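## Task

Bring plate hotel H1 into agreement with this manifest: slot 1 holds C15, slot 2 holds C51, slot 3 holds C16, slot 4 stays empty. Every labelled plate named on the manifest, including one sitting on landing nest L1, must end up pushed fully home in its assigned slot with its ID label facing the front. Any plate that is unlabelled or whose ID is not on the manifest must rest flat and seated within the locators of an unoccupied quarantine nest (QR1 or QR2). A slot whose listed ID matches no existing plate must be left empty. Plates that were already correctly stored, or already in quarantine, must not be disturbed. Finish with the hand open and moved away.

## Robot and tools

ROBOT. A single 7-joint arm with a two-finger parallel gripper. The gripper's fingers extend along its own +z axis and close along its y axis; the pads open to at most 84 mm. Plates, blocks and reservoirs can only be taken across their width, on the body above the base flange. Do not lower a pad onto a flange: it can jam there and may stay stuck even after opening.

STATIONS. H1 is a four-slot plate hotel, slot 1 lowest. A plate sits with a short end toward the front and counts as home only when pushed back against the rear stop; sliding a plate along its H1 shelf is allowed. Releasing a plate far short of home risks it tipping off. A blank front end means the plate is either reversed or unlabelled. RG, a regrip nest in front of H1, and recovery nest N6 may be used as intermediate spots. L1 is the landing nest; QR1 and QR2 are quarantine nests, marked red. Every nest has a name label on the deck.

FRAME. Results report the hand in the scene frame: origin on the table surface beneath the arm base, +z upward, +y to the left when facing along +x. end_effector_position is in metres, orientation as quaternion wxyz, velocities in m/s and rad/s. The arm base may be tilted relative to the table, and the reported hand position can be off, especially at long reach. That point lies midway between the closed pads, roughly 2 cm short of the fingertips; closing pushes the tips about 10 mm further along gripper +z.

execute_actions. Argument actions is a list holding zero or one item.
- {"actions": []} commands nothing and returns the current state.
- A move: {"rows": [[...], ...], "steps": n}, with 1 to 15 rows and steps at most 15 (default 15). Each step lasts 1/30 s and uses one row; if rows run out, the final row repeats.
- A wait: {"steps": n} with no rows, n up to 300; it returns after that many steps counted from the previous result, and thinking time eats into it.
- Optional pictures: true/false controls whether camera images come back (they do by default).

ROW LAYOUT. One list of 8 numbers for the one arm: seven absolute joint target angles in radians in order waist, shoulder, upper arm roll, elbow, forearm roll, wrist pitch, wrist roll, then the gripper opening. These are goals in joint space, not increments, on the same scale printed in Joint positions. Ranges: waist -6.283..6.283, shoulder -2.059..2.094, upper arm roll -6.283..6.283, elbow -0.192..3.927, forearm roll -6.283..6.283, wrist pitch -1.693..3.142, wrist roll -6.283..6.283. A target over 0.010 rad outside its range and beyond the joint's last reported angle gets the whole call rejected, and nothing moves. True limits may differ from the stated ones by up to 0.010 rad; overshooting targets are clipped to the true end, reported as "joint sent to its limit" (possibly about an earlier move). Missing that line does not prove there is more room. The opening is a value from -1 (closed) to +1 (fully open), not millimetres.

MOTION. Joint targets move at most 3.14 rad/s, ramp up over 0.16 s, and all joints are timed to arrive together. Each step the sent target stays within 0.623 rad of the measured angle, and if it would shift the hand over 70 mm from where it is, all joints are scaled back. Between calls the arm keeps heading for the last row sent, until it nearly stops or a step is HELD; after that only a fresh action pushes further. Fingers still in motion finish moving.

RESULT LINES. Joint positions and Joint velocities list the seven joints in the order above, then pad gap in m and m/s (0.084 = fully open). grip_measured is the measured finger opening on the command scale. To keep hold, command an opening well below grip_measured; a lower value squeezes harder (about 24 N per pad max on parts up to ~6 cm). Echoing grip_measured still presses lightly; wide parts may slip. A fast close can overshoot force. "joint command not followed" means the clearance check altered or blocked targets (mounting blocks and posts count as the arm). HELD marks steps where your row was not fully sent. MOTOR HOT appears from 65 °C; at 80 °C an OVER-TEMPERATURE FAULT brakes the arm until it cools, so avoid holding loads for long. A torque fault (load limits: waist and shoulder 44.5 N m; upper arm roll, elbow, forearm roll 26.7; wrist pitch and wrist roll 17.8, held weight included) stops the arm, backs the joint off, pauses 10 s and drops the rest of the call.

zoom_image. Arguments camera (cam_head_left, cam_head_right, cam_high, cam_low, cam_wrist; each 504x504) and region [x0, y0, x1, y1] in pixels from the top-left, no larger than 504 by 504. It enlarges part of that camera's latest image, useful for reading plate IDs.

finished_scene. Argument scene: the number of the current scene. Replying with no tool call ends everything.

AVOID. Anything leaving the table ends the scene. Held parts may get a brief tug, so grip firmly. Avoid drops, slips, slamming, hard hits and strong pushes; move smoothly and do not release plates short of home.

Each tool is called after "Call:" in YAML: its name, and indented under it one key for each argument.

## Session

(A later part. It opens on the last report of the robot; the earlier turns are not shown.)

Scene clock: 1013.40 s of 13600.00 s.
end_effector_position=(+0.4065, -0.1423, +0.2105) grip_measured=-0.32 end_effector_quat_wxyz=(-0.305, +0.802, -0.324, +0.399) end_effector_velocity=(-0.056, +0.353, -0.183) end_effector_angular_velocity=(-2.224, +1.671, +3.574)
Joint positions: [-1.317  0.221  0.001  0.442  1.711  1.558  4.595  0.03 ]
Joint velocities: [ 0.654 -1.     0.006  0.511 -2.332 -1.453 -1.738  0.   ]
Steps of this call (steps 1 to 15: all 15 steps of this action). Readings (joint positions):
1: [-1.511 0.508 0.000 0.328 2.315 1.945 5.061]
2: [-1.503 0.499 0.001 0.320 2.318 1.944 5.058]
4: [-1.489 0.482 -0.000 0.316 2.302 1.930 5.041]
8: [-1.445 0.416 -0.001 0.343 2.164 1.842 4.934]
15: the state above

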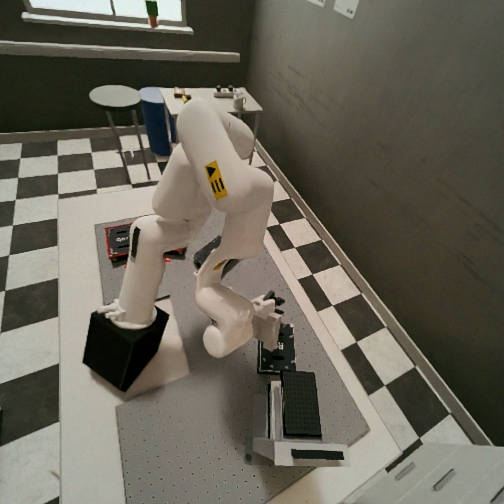

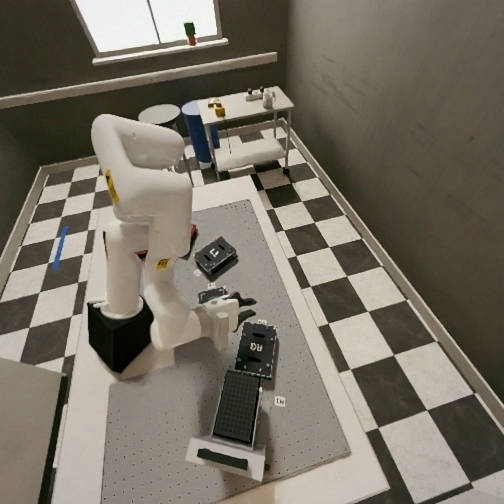

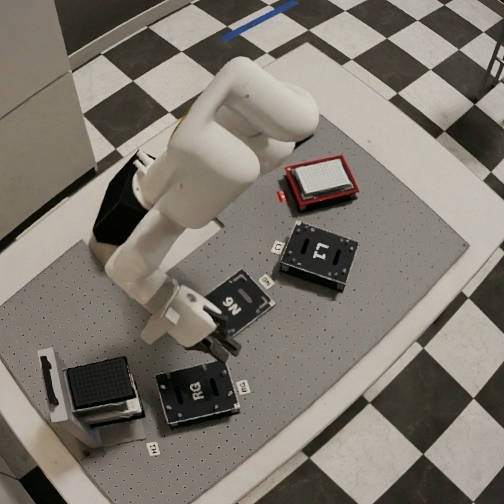

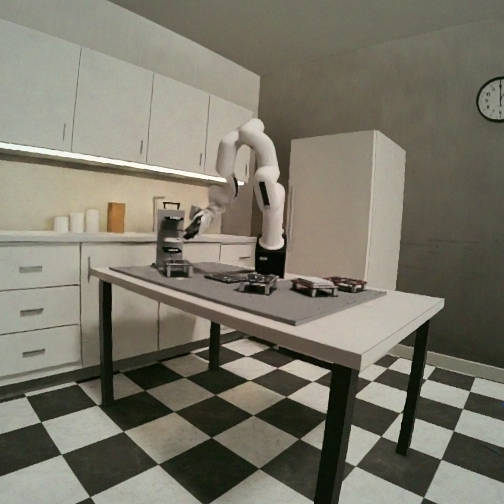

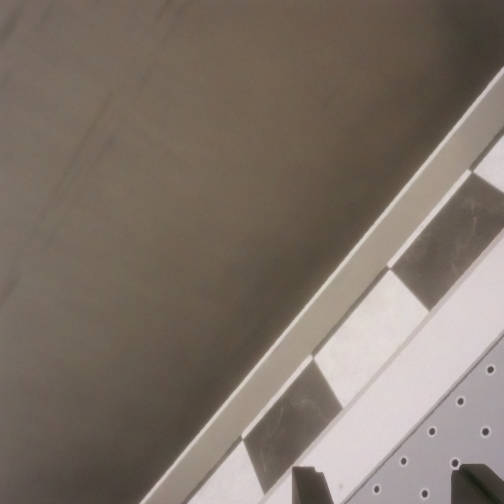

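Call:
execute_actions:
  actions:
    - {"rows":[[-1.1944,0.0395,0,0.5378,1.2705,1.2885,4.2670,-0.2],[-1.1818,0.0350,0,0.5451,1.2296,1.2765,4.2398,-0.1],[-1.1628,0.0283,0,0.5560,1.1684,1.2584,4.1989,0],[-1.1376,0.0194,0,0.5707,1.0867,1.2344,4.1445,0.1],[-1.1123,0.0104,0,0.5853,1.0050,1.2104,4.0900,0.2],[-1.0870,0.0015,0,0.5999,0.9234,1.1863,4.0356,0.3],[-1.0618,-0.0074,0,0.6146,0.8417,1.1623,3.9811,0.4],[-1.0365,-0.0164,0,0.6292,0.7600,1.1382,3.9267,0.5],[-1.0113,-0.0253,0,0.6438,0.6784,1.1142,3.8722,0.6],[-0.9860,-0.0343,0,0.6585,0.5967,1.0902,3.8178,0.7],[-0.9608,-0.0432,0,0.6731,0.5150,1.0661,3.7633,0.8],[-0.9355,-0.0500,0,0.6877,0.4333,1.0450,3.7089,0.9],[-0.9103,-0.0520,0,0.7024,0.3517,1.0280,3.6544,1],[-0.8850,-0.0480,0,0.7170,0.2700,1.0180,3.6000,1],[-0.8564,-0.0350,0,0.7277,0.1875,1.0150,3.5523,1]],"steps":15}
  pictures: false

Call:
execute_actions:
  actions:
    - {"rows":[[-0.8277,-0.0180,0,0.7383,0.1050,1.0180,3.5046,1],[-0.7991,0.0010,0,0.7490,0.0226,1.0230,3.4569,1],[-0.7705,0.0215,0,0.7597,-0.0599,1.0318,3.4092,1],[-0.7418,0.0444,0,0.7703,-0.1424,1.0412,3.3615,1],[-0.7132,0.0672,0,0.7810,-0.2249,1.0507,3.3138,1],[-0.6846,0.0901,0,0.7917,-0.3074,1.0601,3.2661,1],[-0.6559,0.1130,0,0.8023,-0.3899,1.0696,3.2184,1],[-0.6273,0.1358,0,0.8130,-0.4723,1.0790,3.1708,1],[-0.5987,0.1587,0,0.8237,-0.5548,1.0884,3.1231,1],[-0.5700,0.1816,0,0.8343,-0.6373,1.0979,3.0754,1],[-0.5414,0.2045,0,0.8450,-0.7198,1.1073,3.0277,1],[-0.5128,0.2273,0,0.8557,-0.8023,1.1168,2.9800,1],[-0.4842,0.2502,0,0.8664,-0.8847,1.1262,2.9323,1],[-0.4600,0.2700,0,0.8750,-0.9600,1.1340,2.8900,1],[-0.4450,0.2850,0,0.8800,-1.0250,1.1380,2.8550,1]],"steps":15}
  pictures: false

Call:
execute_actions:
  actions:
    - {"rows":[[-0.4400,0.3000,0,0.8830,-1.0750,1.1370,2.8300,1],[-0.4450,0.3150,0,0.8850,-1.1150,1.1300,2.8200,1],[-0.4557,0.3302,0,0.8859,-1.1524,1.1162,2.8211,1]],"steps":15}

Scene clock: 1032.93 s of 13600.00 s.
end_effector_position=(+0.3271, -0.1274, +0.1884) grip_measured=+0.96 end_effector_quat_wxyz=(-0.174, +0.817, +0.549, -0.038) end_effector_velocity=(-0.055, -0.191, +0.086) end_effector_angular_velocity=(-0.446, +0.944, +4.092)
Joint positions: [-0.987 -0.031  0.     0.658  0.602  1.095  3.821  0.083]
Joint velocities: [ 0.719 -0.182 -0.005  0.424 -2.322 -0.584 -1.539  0.03 ]
Steps of this call (steps 1 to 30: the robot went on to your last target; steps 31 to 90: nothing new was sent; then 16.03 s passed at rest; steps 91 to 105: all 15 steps of this action). Readings (joint positions):
91: [-1.201 0.042 -0.000 0.534 1.290 1.294 4.280]
92: [-1.199 0.041 -0.000 0.535 1.286 1.293 4.277]
94: [-1.191 0.038 -0.001 0.539 1.258 1.285 4.258]
98: [-1.140 0.020 -0.000 0.569 1.093 1.236 4.149]
105: the state above

Scene clock: 1033.43 s of 13600.00 s.
end_effector_position=(+0.3205, -0.2156, +0.1973) grip_measured=+1.00 end_effector_quat_wxyz=(-0.464, -0.041, +0.823, -0.326) end_effector_velocity=(+0.211, -0.190, -0.013) end_effector_angular_velocity=(+0.953, +2.830, +2.964)
Joint positions: [-0.578  0.177  0.     0.83  -0.615  1.096  3.088  0.084]
Joint velocities: [ 0.84   0.669  0.002  0.32  -2.447  0.271 -1.408  0.   ]
Steps of this call (steps 1 to 15: all 15 steps of this action). Readings (joint positions):
1: [-0.963 -0.036 -0.000 0.672 0.524 1.077 3.770]
2: [-0.938 -0.039 -0.000 0.686 0.445 1.061 3.719]
4: [-0.886 -0.036 -0.000 0.712 0.285 1.040 3.618]
8: [-0.776 0.018 0.000 0.757 -0.040 1.037 3.423]
15: the state above

Scene clock: 1033.93 s of 13600.00 s.
end_effector_position=(+0.3823, -0.2592, +0.1844) grip_measured=+1.00 end_effector_quat_wxyz=(+0.567, +0.391, -0.632, +0.355) end_effector_velocity=(+0.006, +0.003, -0.006) end_effector_angular_velocity=(+0.016, +0.032, +0.038)
Joint positions: [-0.457  0.329 -0.001  0.886 -1.149  1.116  2.822  0.084]
Joint velocities: [ 0.009  0.009  0.009  0.002 -0.028 -0.003 -0.011  0.   ]
Steps of this call (steps 1 to 15: all 15 steps of this action). Readings (joint positions):
1: [-0.550 0.199 0.000 0.841 -0.696 1.104 3.042]
2: [-0.524 0.220 0.001 0.850 -0.775 1.112 2.997]
4: [-0.484 0.261 0.002 0.867 -0.922 1.122 2.919]
8: [-0.459 0.317 0.001 0.881 -1.105 1.119 2.840]
15: the state above

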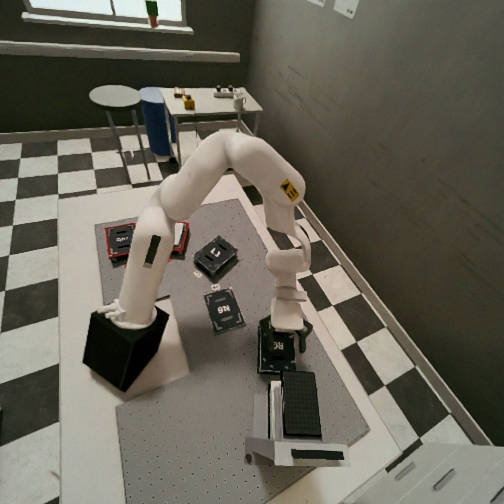

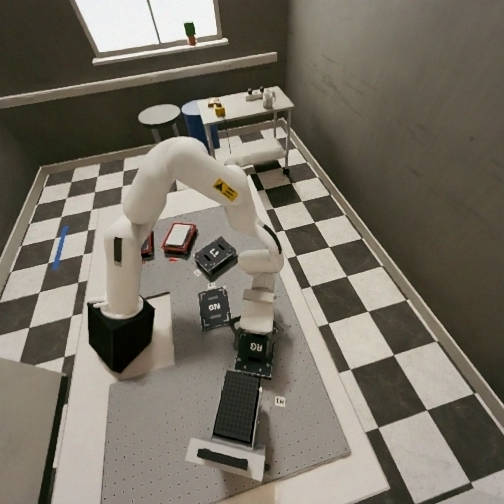

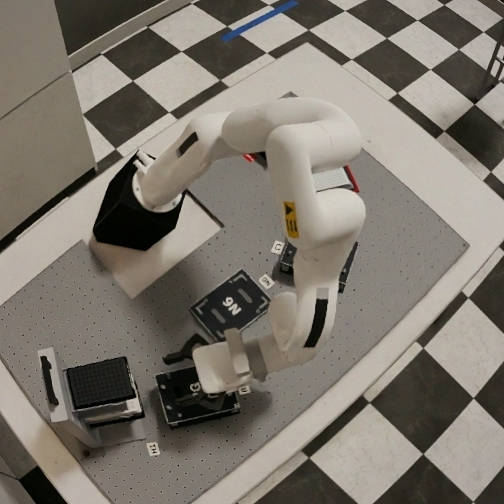

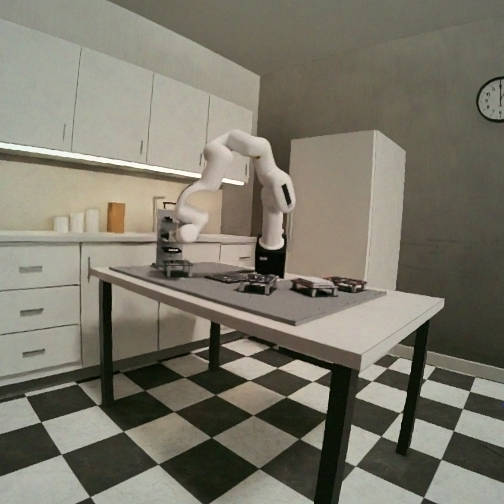

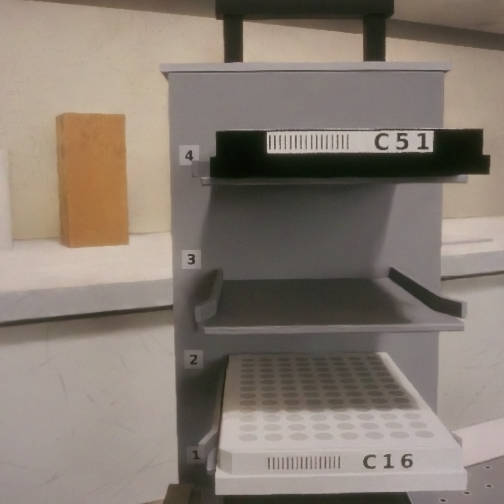

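Call:
execute_actions:
  actions: []

Call:
zoom_image:
  camera: "cam_wrist"
  region: [160, 404, 260, 504]

Call:
zoom_image:
  camera: "cam_wrist"
  region: [404, 404, 504, 504]

Scene clock: 1038.93 s of 13600.00 s.
end_effector_position=(+0.3828, -0.2589, +0.1836) grip_measured=+1.00 end_effector_quat_wxyz=(+0.568, +0.394, -0.630, +0.355) end_effector_velocity=(+0.000, -0.000, -0.000) end_effector_angular_velocity=(+0.000, +0.001, +0.001)
Joint positions: [-0.456  0.33  -0.     0.886 -1.152  1.116  2.821  0.084]
Joint velocities: [ 0.     0.     0.     0.    -0.001 -0.    -0.001  0.   ]
Steps of this call (steps 1 to 15: the robot went on to your last target; steps 16 to 90: nothing new was sent; then 2.00 s passed at rest). Readings (joint positions):
1: [-0.457 0.329 -0.001 0.886 -1.150 1.116 2.822]
2: [-0.456 0.329 -0.000 0.886 -1.151 1.116 2.822]
4: [-0.456 0.329 -0.000 0.886 -1.151 1.116 2.821]
8: [-0.456 0.330 -0.000 0.886 -1.152 1.116 2.821]
90: the state above
The arm was judged still, so your last target was given up. Only a new action makes it travel on or press farther. Fingers that are still opening or closing keep moving.

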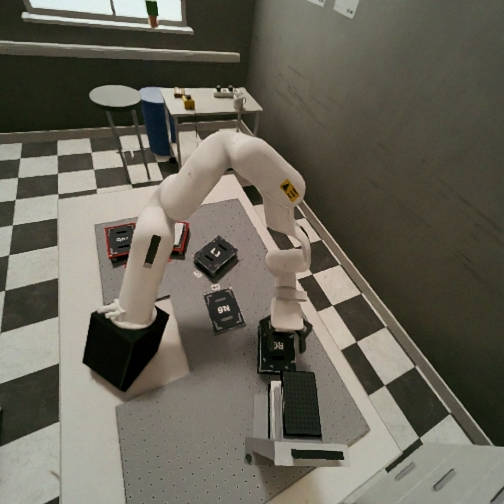

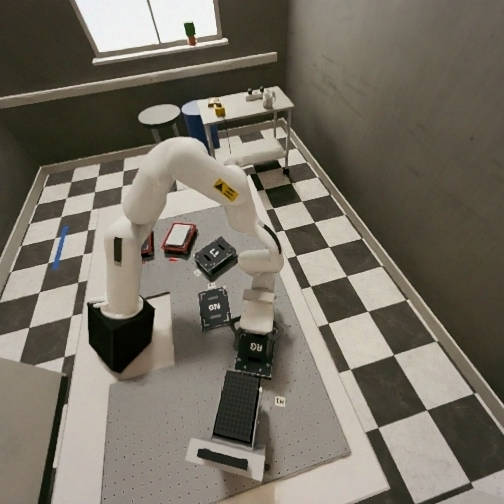

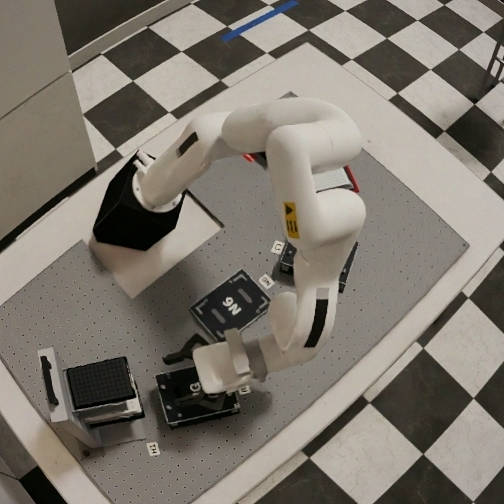

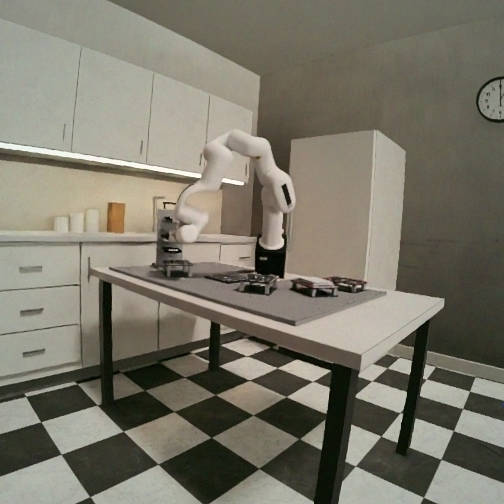

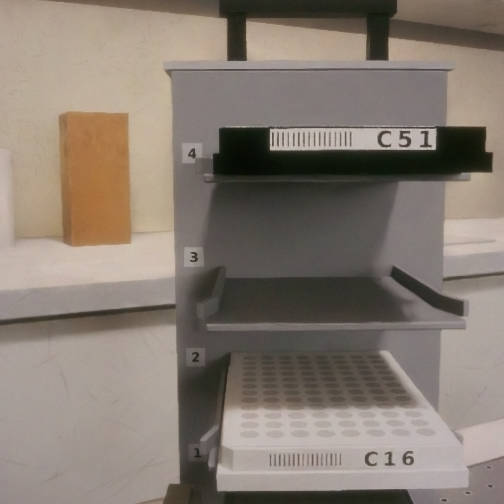

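Region (160, 404, 260, 504) of cam_wrist's 504x504 image, scaled by 5.040, with more detail than that image has.

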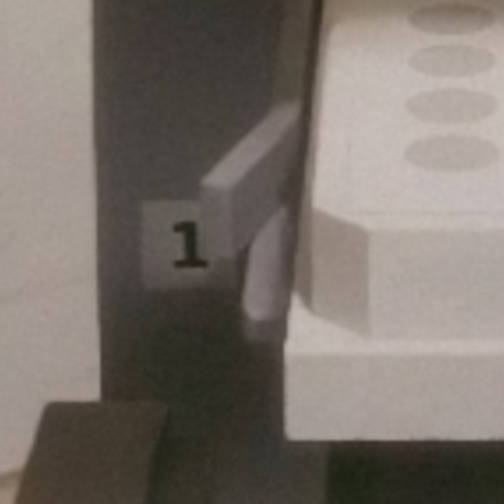

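Region (404, 404, 504, 504) of cam_wrist's 504x504 image, scaled by 5.040, with more detail than that image has.

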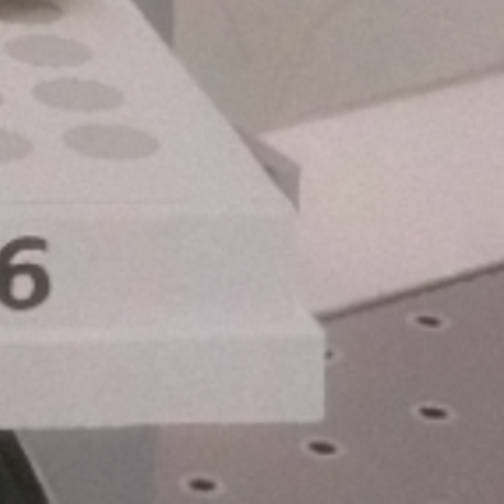

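Call:
execute_actions:
  actions:
    - {"rows":[[-0.4717,0.3391,0,0.8863,-1.1679,1.1052,2.8263,1],[-0.4958,0.3500,0,0.8843,-1.1922,1.0888,2.8343,1],[-0.5198,0.3615,0,0.8834,-1.2166,1.0730,2.8425,1],[-0.5437,0.3737,0,0.8836,-1.2414,1.0578,2.8506,1],[-0.5676,0.3865,0,0.8849,-1.2663,1.0431,2.8589,1],[-0.5915,0.3999,0,0.8874,-1.2914,1.0290,2.8672,1],[-0.6034,0.4070,0,0.8891,-1.3041,1.0221,2.8714,1],[-0.6152,0.4141,0,0.8910,-1.3168,1.0154,2.8755,1]],"steps":15}
  pictures: false

Call:
execute_actions:
  actions:
    - {"steps":10}

Call:
zoom_image:
  camera: "cam_wrist"
  region: [140, 384, 260, 504]

Scene clock: 1065.07 s of 13600.00 s.
end_effector_position=(+0.3527, -0.3206, +0.1833) grip_measured=+1.00 end_effector_quat_wxyz=(+0.568, +0.393, -0.631, +0.354) end_effector_velocity=(+0.018, +0.003, -0.018) end_effector_angular_velocity=(+0.045, -0.010, +0.062)
Joint positions: [-0.612  0.412 -0.     0.89  -1.313  1.018  2.874  0.084]
Joint velocities: [-0.02   0.015  0.041  0.016 -0.05  -0.038  0.017  0.   ]
Steps of this call (steps 1 to 90: nothing new was sent; then 22.63 s passed at rest; steps 91 to 105: all 15 steps of this action). Readings (joint positions):
91: [-0.456 0.330 0.000 0.886 -1.153 1.116 2.821]
92: [-0.459 0.332 0.001 0.886 -1.156 1.113 2.822]
94: [-0.476 0.340 0.003 0.886 -1.174 1.100 2.829]
98: [-0.549 0.378 -0.000 0.886 -1.248 1.056 2.853]
105: the state above

Scene clock: 1065.40 s of 13600.00 s.
end_effector_position=(+0.3527, -0.3214, +0.1830) grip_measured=+1.00 end_effector_quat_wxyz=(+0.567, +0.394, -0.631, +0.354) end_effector_velocity=(-0.001, -0.001, +0.001) end_effector_angular_velocity=(-0.002, -0.001, -0.002)
Joint positions: [-0.615  0.414  0.     0.891 -1.317  1.015  2.875  0.084]
Joint velocities: [-0.002  0.    -0.002  0.    -0.001 -0.001  0.    -0.   ]
Steps of this call (steps 1 to 10: the robot went on to your last target). Readings (joint positions):
1: [-0.613 0.413 0.001 0.891 -1.314 1.017 2.875]
2: [-0.613 0.413 0.001 0.891 -1.315 1.016 2.875]
4: [-0.614 0.413 0.001 0.891 -1.316 1.016 2.875]
8: [-0.615 0.414 0.000 0.891 -1.317 1.015 2.875]
10: the state above

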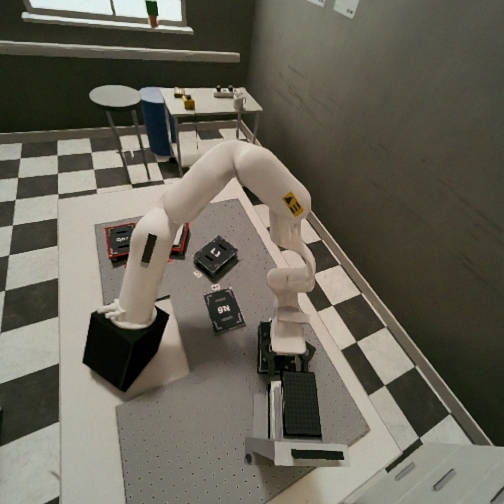

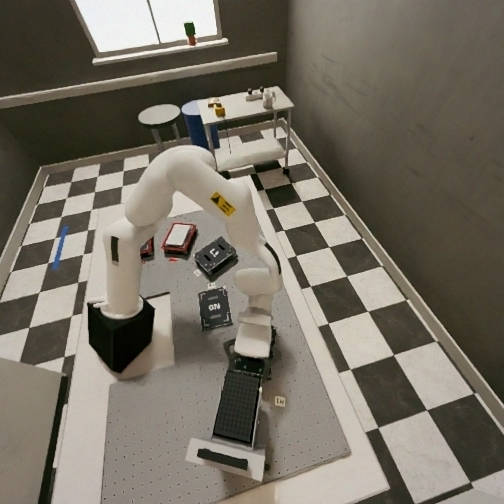

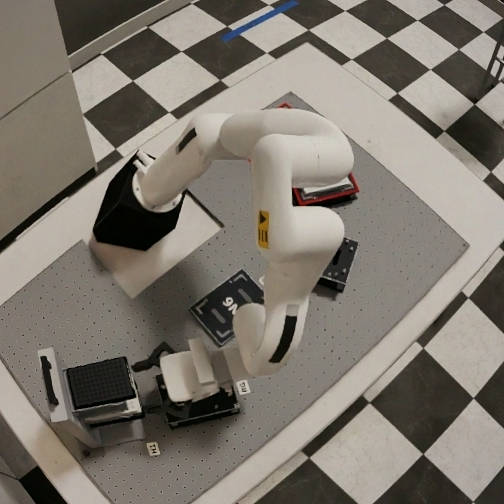

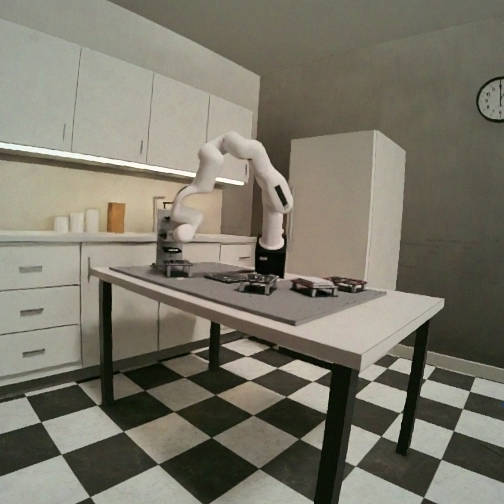

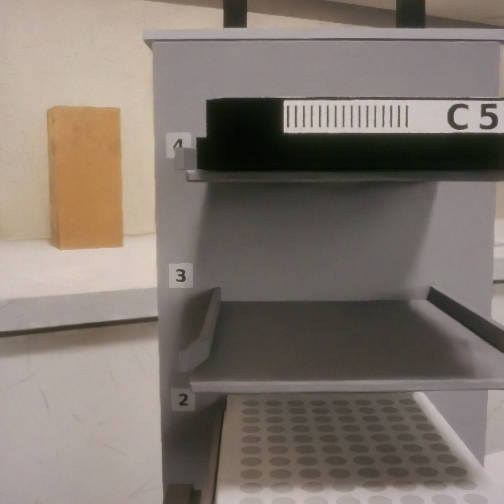

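Region (140, 384, 260, 504) of cam_wrist's 504x504 image, scaled by 4.200, with more detail than that image has.

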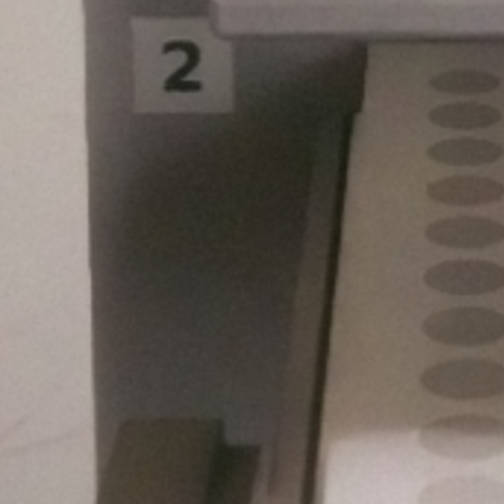

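Call:
execute_actions:
  actions:
    - {"rows":[[-0.6191,0.4165,0,0.8917,-1.3210,1.0133,2.8769,1],[-0.6247,0.4199,0,0.8928,-1.3270,1.0102,2.8789,1],[-0.6310,0.4238,0,0.8940,-1.3338,1.0068,2.8811,1],[-0.6363,0.4272,0,0.8952,-1.3395,1.0040,2.8830,1],[-0.6416,0.4305,0,0.8964,-1.3452,1.0012,2.8848,1],[-0.6469,0.4339,0,0.8976,-1.3509,0.9984,2.8867,1],[-0.6522,0.4374,0,0.8989,-1.3566,0.9957,2.8886,1],[-0.6574,0.4408,0,0.9002,-1.3624,0.9929,2.8904,1],[-0.6627,0.4443,0,0.9015,-1.3681,0.9902,2.8923,1],[-0.6680,0.4478,0,0.9030,-1.3739,0.9875,2.8942,1],[-0.6732,0.4514,0,0.9046,-1.3797,0.9849,2.8960,1],[-0.6785,0.4549,0,0.9061,-1.3855,0.9822,2.8979,1],[-0.6838,0.4585,0,0.9078,-1.3913,0.9796,2.8998,1],[-0.6890,0.4622,0,0.9094,-1.3971,0.9771,2.9017,1],[-0.6943,0.4658,0,0.9111,-1.4029,0.9745,2.9036,1]],"steps":15}
  pictures: false

Call:
execute_actions:
  actions:
    - {"rows":[[-0.6995,0.4695,0,0.9129,-1.4087,0.9720,2.9055,1],[-0.7048,0.4733,0,0.9148,-1.4146,0.9695,2.9074,1],[-0.7100,0.4770,0,0.9166,-1.4204,0.9670,2.9093,1],[-0.7152,0.4808,0,0.9186,-1.4263,0.9646,2.9112,1],[-0.7197,0.4841,0,0.9203,-1.4313,0.9626,2.9128,1],[-0.7233,0.4868,0,0.9217,-1.4354,0.9610,2.9141,1],[-0.7257,0.4885,0,0.9226,-1.4380,0.9599,2.9150,1]],"steps":15}

Scene clock: 1090.30 s of 13600.00 s.
end_effector_position=(+0.3406, -0.3458, +0.1832) grip_measured=+1.00 end_effector_quat_wxyz=(+0.568, +0.393, -0.631, +0.354) end_effector_velocity=(-0.030, -0.063, -0.000) end_effector_angular_velocity=(-0.000, +0.000, +0.003)
Joint positions: [-0.676  0.453 -0.     0.905 -1.382  0.984  2.897  0.084]
Joint velocities: [-0.156  0.106  0.001  0.047 -0.173 -0.078  0.056 -0.   ]
Steps of this call (steps 1 to 15: the robot went on to your last target; steps 16 to 90: nothing new was sent; then 21.40 s passed at rest; steps 91 to 105: all 15 steps of this action). Readings (joint positions):
91: [-0.615 0.414 0.000 0.891 -1.317 1.015 2.876]
92: [-0.616 0.415 0.000 0.891 -1.318 1.015 2.876]
94: [-0.621 0.418 0.001 0.892 -1.323 1.012 2.878]
98: [-0.640 0.429 -0.000 0.896 -1.343 1.002 2.884]
105: the state above

Scene clock: 1090.80 s of 13600.00 s.
end_effector_position=(+0.3311, -0.3656, +0.1830) grip_measured=+1.00 end_effector_quat_wxyz=(+0.567, +0.394, -0.631, +0.354) end_effector_velocity=(+0.002, -0.001, -0.002) end_effector_angular_velocity=(+0.004, -0.001, +0.006)
Joint positions: [-0.725  0.488  0.     0.922 -1.437  0.96   2.915  0.084]
Joint velocities: [-0.004  0.003  0.004  0.003 -0.008 -0.004  0.002  0.   ]
Steps of this call (steps 1 to 15: all 15 steps of this action). Readings (joint positions):
1: [-0.681 0.457 -0.000 0.907 -1.388 0.981 2.899]
2: [-0.686 0.460 -0.000 0.909 -1.394 0.979 2.901]
4: [-0.697 0.468 -0.000 0.912 -1.406 0.973 2.904]
8: [-0.716 0.482 -0.000 0.919 -1.427 0.965 2.911]
15: the state above

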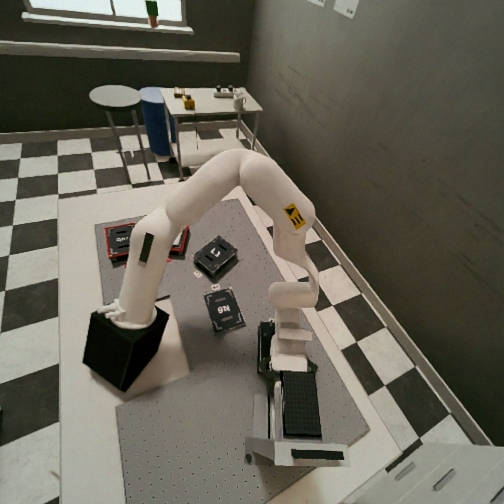

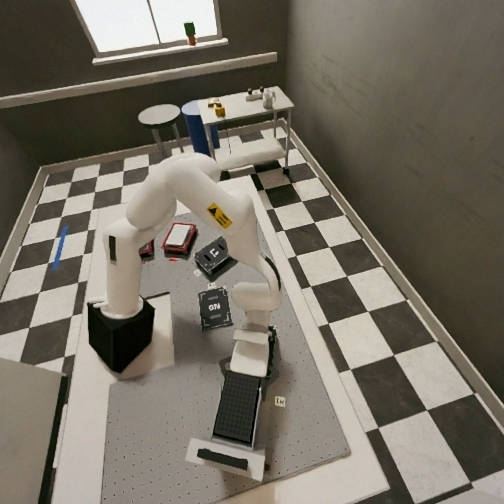

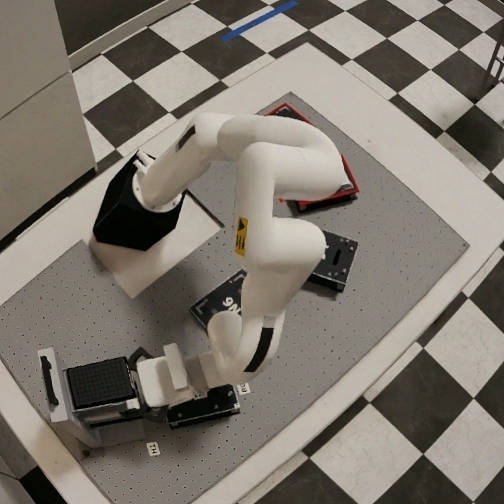

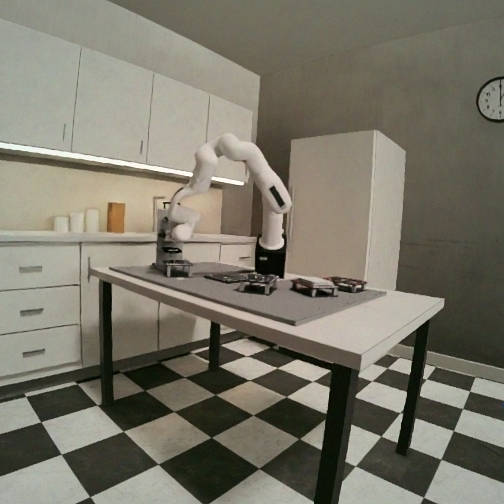

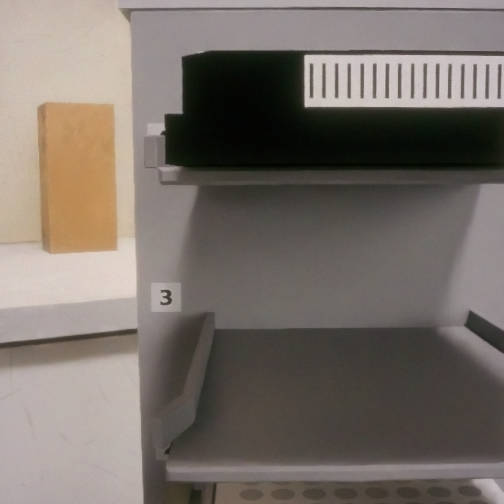

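Call:
zoom_image:
  camera: "cam_wrist"
  region: [130, 100, 230, 200]

Call:
zoom_image:
  camera: "cam_wrist"
  region: [140, 300, 344, 504]

Call:
zoom_image:
  camera: "cam_high"
  region: [70, 350, 170, 450]

Region (130, 100, 230, 200) of cam_wrist's 504x504 image, scaled by 5.040, with more detail than that image has.

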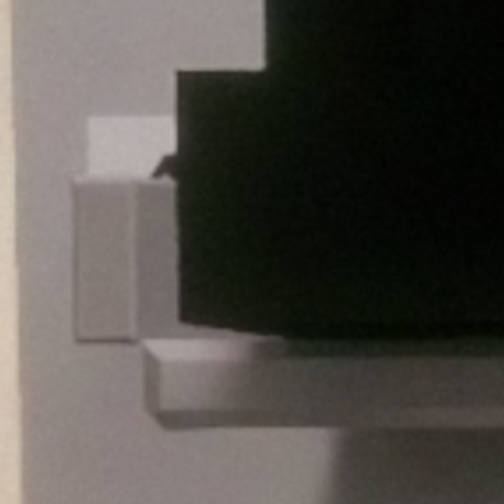

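Region (140, 300, 344, 504) of cam_wrist's 504x504 image, scaled by 2.471, with more detail than that image has.

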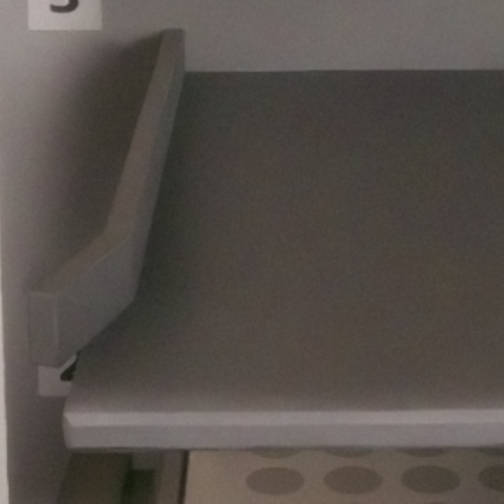

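Region (70, 350, 170, 450) of cam_high's 504x504 image, scaled by 5.040, with more detail than that image has.

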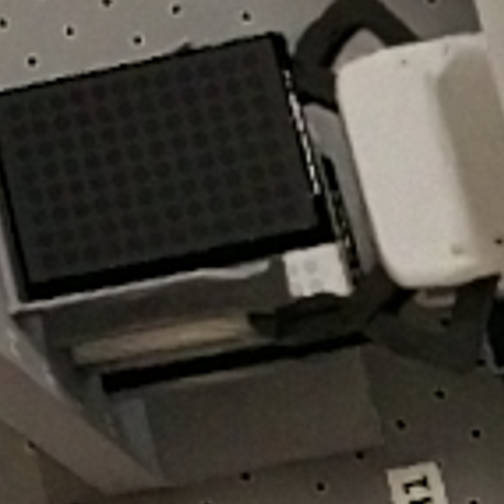

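Call:
execute_actions:
  actions:
    - {"rows":[[-0.7254,0.4891,0,0.9229,-1.4380,0.9600,2.9153,1],[-0.7252,0.4897,0,0.9232,-1.4379,0.9600,2.9156,1],[-0.7252,0.4897,0,0.9232,-1.4379,0.9600,2.9156,1],[-0.7252,0.4897,0,0.9232,-1.4379,0.9600,2.9156,0.98],[-0.7252,0.4897,0,0.9232,-1.4379,0.9600,2.9156,0.96],[-0.7252,0.4897,0,0.9232,-1.4379,0.9600,2.9156,0.94],[-0.7252,0.4897,0,0.9232,-1.4379,0.9600,2.9156,0.92],[-0.7252,0.4897,0,0.9232,-1.4379,0.9600,2.9156,0.9],[-0.7252,0.4897,0,0.9232,-1.4379,0.9600,2.9156,0.85],[-0.7252,0.4897,0,0.9232,-1.4379,0.9600,2.9156,0.7],[-0.7252,0.4897,0,0.9232,-1.4379,0.9600,2.9156,0.5],[-0.7252,0.4897,0,0.9232,-1.4379,0.9600,2.9156,0.2],[-0.7252,0.4897,0,0.9232,-1.4379,0.9600,2.9156,-0.1],[-0.7252,0.4897,0,0.9232,-1.4379,0.9600,2.9156,-0.4],[-0.7252,0.4897,0,0.9232,-1.4379,0.9600,2.9156,-0.7]],"steps":15}
  pictures: false

Scene clock: 1119.93 s of 13600.00 s.
end_effector_position=(+0.3308, -0.3660, +0.1828) grip_measured=+0.93 end_effector_quat_wxyz=(+0.568, +0.393, -0.631, +0.354) end_effector_velocity=(-0.000, -0.001, +0.001) end_effector_angular_velocity=(-0.002, -0.000, -0.001)
Joint positions: [-0.725  0.49  -0.     0.923 -1.438  0.96   2.916  0.081]
Joint velocities: [-0.     0.    -0.001  0.001 -0.     0.001  0.     0.   ]
Steps of this call (steps 1 to 15: the robot went on to your last target; steps 16 to 90: nothing new was sent; then 25.63 s passed at rest; steps 91 to 105: all 15 steps of this action). Readings (joint positions):
91: [-0.726 0.489 -0.000 0.923 -1.438 0.960 2.915]
92: [-0.726 0.489 -0.000 0.923 -1.438 0.960 2.915]
94: [-0.725 0.489 -0.000 0.923 -1.438 0.960 2.915]
98: [-0.725 0.490 0.000 0.923 -1.438 0.960 2.916]
105: the state above

Call:
execute_actions:
  actions:
    - {"rows":[[-0.7258,0.4883,0,0.9224,-1.4380,0.9599,2.9148,-0.8],[-0.7264,0.4868,0,0.9216,-1.4381,0.9597,2.9140,-0.8],[-0.7270,0.4853,0,0.9208,-1.4382,0.9595,2.9132,-0.8],[-0.7276,0.4839,0,0.9200,-1.4383,0.9594,2.9124,-0.8],[-0.7237,0.4810,0,0.9185,-1.4339,0.9612,2.9110,-0.8],[-0.7182,0.4770,0,0.9164,-1.4277,0.9637,2.9090,-0.8],[-0.7119,0.4724,0,0.9140,-1.4207,0.9665,2.9067,-0.8],[-0.7040,0.4668,0,0.9112,-1.4120,0.9703,2.9038,-0.8],[-0.6962,0.4612,0,0.9085,-1.4032,0.9741,2.9010,-0.8],[-0.6883,0.4557,0,0.9060,-1.3945,0.9779,2.8981,-0.8],[-0.6803,0.4502,0,0.9035,-1.3858,0.9818,2.8953,-0.8],[-0.6724,0.4449,0,0.9012,-1.3771,0.9858,2.8925,-0.8],[-0.6645,0.4396,0,0.8989,-1.3684,0.9899,2.8897,-0.8],[-0.6566,0.4344,0,0.8970,-1.3597,0.9940,2.8868,-0.8],[-0.6487,0.4292,0,0.8950,-1.3511,0.9981,2.8840,-0.8]],"steps":15}
  pictures: false

Call:
execute_actions:
  actions:
    - {"steps":10}

Call:
zoom_image:
  camera: "cam_wrist"
  region: [140, 414, 260, 504]

Scene clock: 1132.33 s of 13600.00 s.
end_effector_position=(+0.3414, -0.3451, +0.1844) grip_measured=+0.93 end_effector_quat_wxyz=(+0.567, +0.394, -0.631, +0.354) end_effector_velocity=(+0.047, +0.093, -0.001) end_effector_angular_velocity=(+0.002, +0.001, +0.004)
Joint positions: [-0.676  0.448  0.001  0.903 -1.382  0.984  2.894  0.081]
Joint velocities: [ 0.231 -0.156  0.002 -0.066  0.25   0.116 -0.082 -0.   ]
Steps of this call (steps 1 to 15: the robot went on to your last target; steps 16 to 90: nothing new was sent; then 8.90 s passed at rest; steps 91 to 105: all 15 steps of this action). Readings (joint positions):
91: [-0.725 0.490 0.000 0.923 -1.438 0.960 2.916]
92: [-0.725 0.489 0.000 0.923 -1.438 0.960 2.915]
94: [-0.726 0.488 0.000 0.922 -1.438 0.960 2.915]
98: [-0.722 0.481 -0.001 0.918 -1.431 0.962 2.911]
105: the state above

Scene clock: 1132.67 s of 13600.00 s.
end_effector_position=(+0.3460, -0.3346, +0.1850) grip_measured=+0.93 end_effector_quat_wxyz=(+0.568, +0.393, -0.631, +0.354) end_effector_velocity=(+0.000, +0.002, +0.000) end_effector_angular_velocity=(-0.001, +0.000, -0.003)
Joint positions: [-0.649  0.43  -0.001  0.895 -1.352  0.998  2.884  0.081]
Joint velocities: [ 0.004 -0.003 -0.    -0.002  0.007  0.003 -0.002  0.   ]
Steps of this call (steps 1 to 10: the robot went on to your last target). Readings (joint positions):
1: [-0.669 0.443 0.001 0.901 -1.373 0.988 2.891]
2: [-0.662 0.438 0.001 0.899 -1.366 0.991 2.889]
4: [-0.654 0.433 0.001 0.897 -1.358 0.995 2.886]
8: [-0.650 0.430 -0.000 0.895 -1.352 0.998 2.884]
10: the state above

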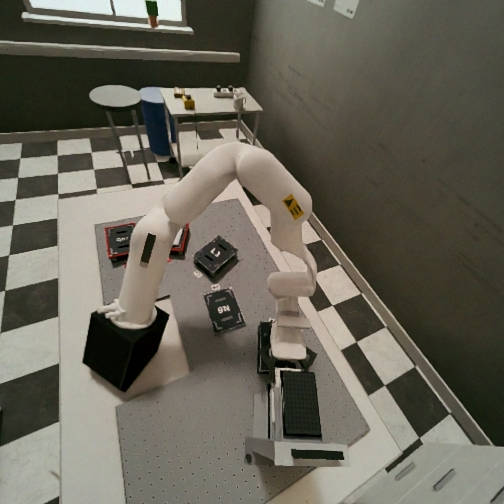

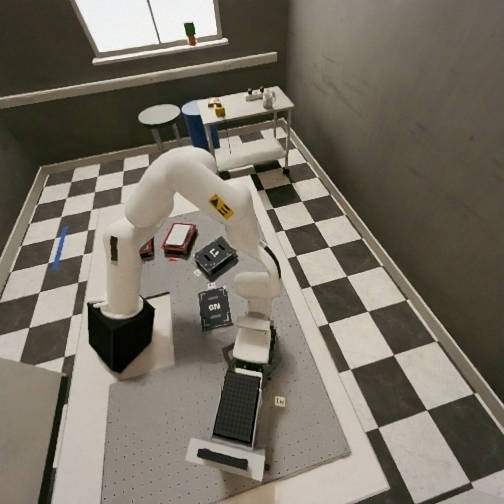

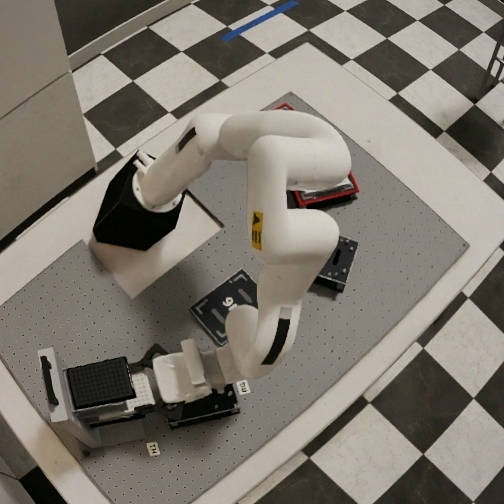

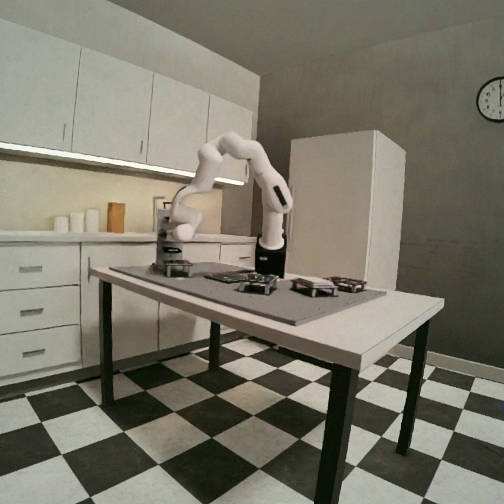

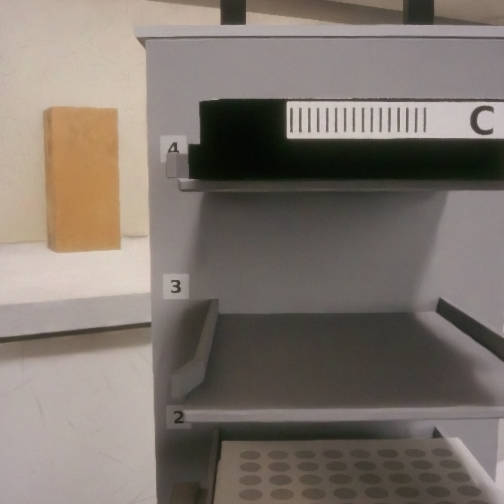

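Region (140, 414, 260, 504) of cam_wrist's 504x504 image, scaled by 4.200, with more detail than that image has; it fills the top 378 rows of this view, and the rest is white.

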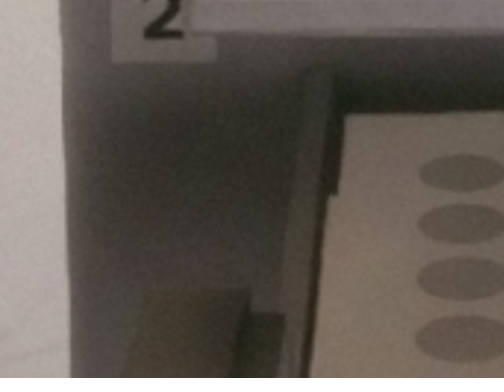

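Call:
execute_actions:
  actions:
    - {"rows":[[-0.6408,0.4241,0,0.8932,-1.3425,1.0023,2.8812,-0.8],[-0.6296,0.4171,0,0.8908,-1.3306,1.0083,2.8773,-0.8],[-0.6170,0.4093,0,0.8884,-1.3170,1.0152,2.8728,-0.8],[-0.6011,0.3998,0,0.8858,-1.3001,1.0243,2.8672,-0.8],[-0.5852,0.3906,0,0.8838,-1.2832,1.0335,2.8617,-0.8],[-0.5693,0.3817,0,0.8823,-1.2665,1.0430,2.8562,-0.8],[-0.5534,0.3731,0,0.8813,-1.2499,1.0527,2.8507,-0.8],[-0.5374,0.3648,0,0.8808,-1.2333,1.0627,2.8452,-0.8],[-0.5214,0.3567,0,0.8808,-1.2168,1.0730,2.8398,-0.8],[-0.5054,0.3490,0,0.8812,-1.2005,1.0835,2.8344,-0.8],[-0.4893,0.3415,0,0.8822,-1.1843,1.0943,2.8289,-0.8],[-0.4764,0.3357,0,0.8834,-1.1713,1.1031,2.8247,-0.8],[-0.4668,0.3315,0,0.8845,-1.1616,1.1098,2.8214,-0.8],[-0.4604,0.3250,0,0.8840,-1.1552,1.1143,2.8180,-0.8],[-0.4598,0.3194,0,0.8819,-1.1520,1.1168,2.8133,-0.8]],"steps":15}
  pictures: false

Call:
execute_actions:
  actions:
    - {"rows":[[-0.4635,0.3083,0,0.8760,-1.1520,1.1173,2.8070,-0.8],[-0.4682,0.2940,0,0.8685,-1.1521,1.1179,2.7990,-0.8],[-0.4735,0.2781,0,0.8605,-1.1522,1.1186,2.7895,-0.8],[-0.4787,0.2622,0,0.8525,-1.1523,1.1193,2.7800,-0.8],[-0.4840,0.2463,0,0.8447,-1.1524,1.1200,2.7702,-0.8],[-0.4892,0.2304,0,0.8372,-1.1524,1.1207,2.7602,-0.8],[-0.4945,0.2145,0,0.8300,-1.1523,1.1214,2.7501,-0.8],[-0.4997,0.1986,0,0.8230,-1.1522,1.1221,2.7398,-0.8],[-0.5039,0.1859,0,0.8176,-1.1522,1.1226,2.7315,-0.8],[-0.5071,0.1764,0,0.8137,-1.1521,1.1230,2.7251,-0.8],[-0.5089,0.1708,0,0.8114,-1.1521,1.1233,2.7213,-0.8],[-0.5097,0.1684,0,0.8104,-1.1521,1.1234,2.7197,-0.8]],"steps":15}
  pictures: false

Call:
execute_actions:
  actions:
    - {"steps":8}

Scene clock: 1157.47 s of 13600.00 s.
end_effector_position=(+0.3783, -0.2715, +0.1844) grip_measured=+0.93 end_effector_quat_wxyz=(+0.567, +0.395, -0.630, +0.355) end_effector_velocity=(+0.076, +0.147, +0.003) end_effector_angular_velocity=(+0.023, -0.001, +0.027)
Joint positions: [-0.489  0.341  0.002  0.884 -1.186  1.094  2.829  0.081]
Joint velocities: [ 0.352 -0.198  0.014  0.009  0.352  0.228 -0.136  0.   ]
Steps of this call (steps 1 to 30: the robot went on to your last target; steps 31 to 90: nothing new was sent; then 21.30 s passed at rest; steps 91 to 105: all 15 steps of this action). Readings (joint positions):
91: [-0.648 0.429 -0.000 0.895 -1.351 0.998 2.884]
92: [-0.647 0.428 -0.000 0.894 -1.349 0.999 2.883]
94: [-0.638 0.422 -0.002 0.892 -1.338 1.005 2.880]
98: [-0.593 0.396 -0.000 0.886 -1.291 1.030 2.864]
105: the state above

Scene clock: 1157.97 s of 13600.00 s.
end_effector_position=(+0.3833, -0.2598, +0.2359) grip_measured=+0.93 end_effector_quat_wxyz=(+0.567, +0.392, -0.631, +0.355) end_effector_velocity=(-0.001, +0.004, +0.033) end_effector_angular_velocity=(+0.010, +0.014, +0.008)
Joint positions: [-0.508  0.177 -0.001  0.815 -1.152  1.123  2.726  0.081]
Joint velocities: [-0.033 -0.111  0.008 -0.055  0.001  0.005 -0.079  0.   ]
Steps of this call (steps 1 to 15: all 15 steps of this action). Readings (joint positions):
1: [-0.479 0.335 0.002 0.883 -1.175 1.100 2.825]
2: [-0.473 0.328 0.003 0.882 -1.168 1.106 2.820]
4: [-0.469 0.310 0.002 0.875 -1.159 1.112 2.808]
8: [-0.483 0.256 -0.001 0.849 -1.154 1.119 2.776]
15: the state above

Scene clock: 1158.23 s of 13600.00 s.
end_effector_position=(+0.3830, -0.2591, +0.2377) grip_measured=+0.93 end_effector_quat_wxyz=(+0.568, +0.394, -0.630, +0.354) end_effector_velocity=(+0.000, -0.001, +0.002) end_effector_angular_velocity=(-0.001, -0.003, -0.001)
Joint positions: [-0.509  0.169  0.     0.81  -1.152  1.123  2.72   0.081]
Joint velocities: [-0.001 -0.005 -0.002 -0.001  0.001 -0.    -0.002  0.   ]
Steps of this call (steps 1 to 8: the robot went on to your last target). Readings (joint positions):
1: [-0.508 0.174 -0.001 0.813 -1.152 1.123 2.724]
2: [-0.509 0.172 -0.000 0.812 -1.152 1.123 2.722]
4: [-0.509 0.170 0.000 0.811 -1.152 1.123 2.721]
8: the state above

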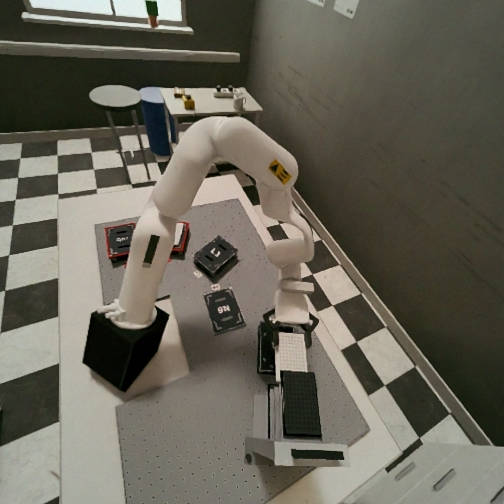

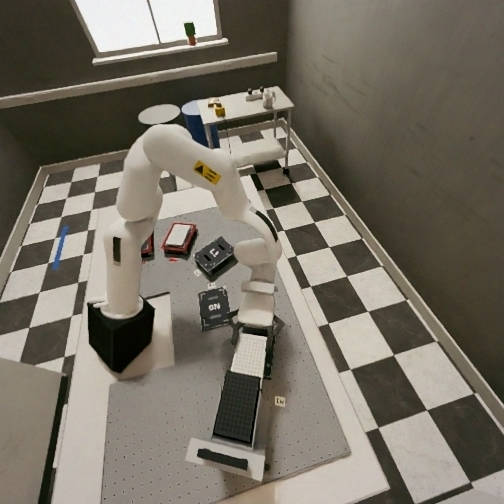

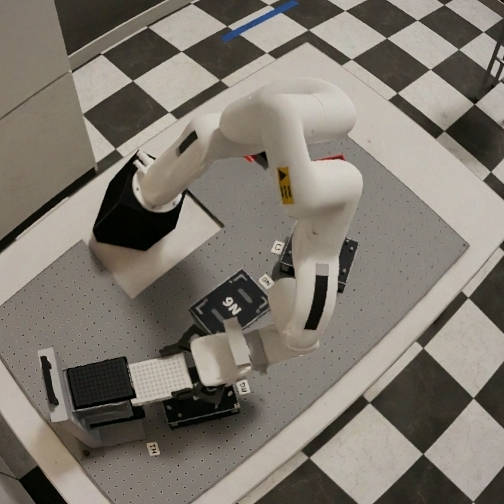

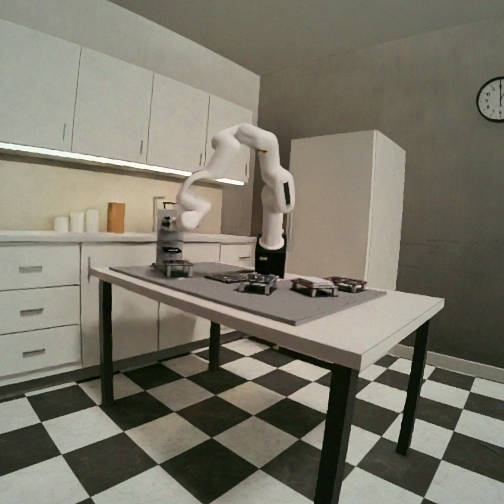

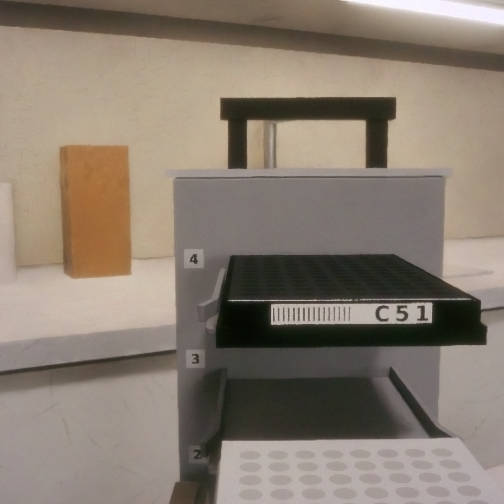

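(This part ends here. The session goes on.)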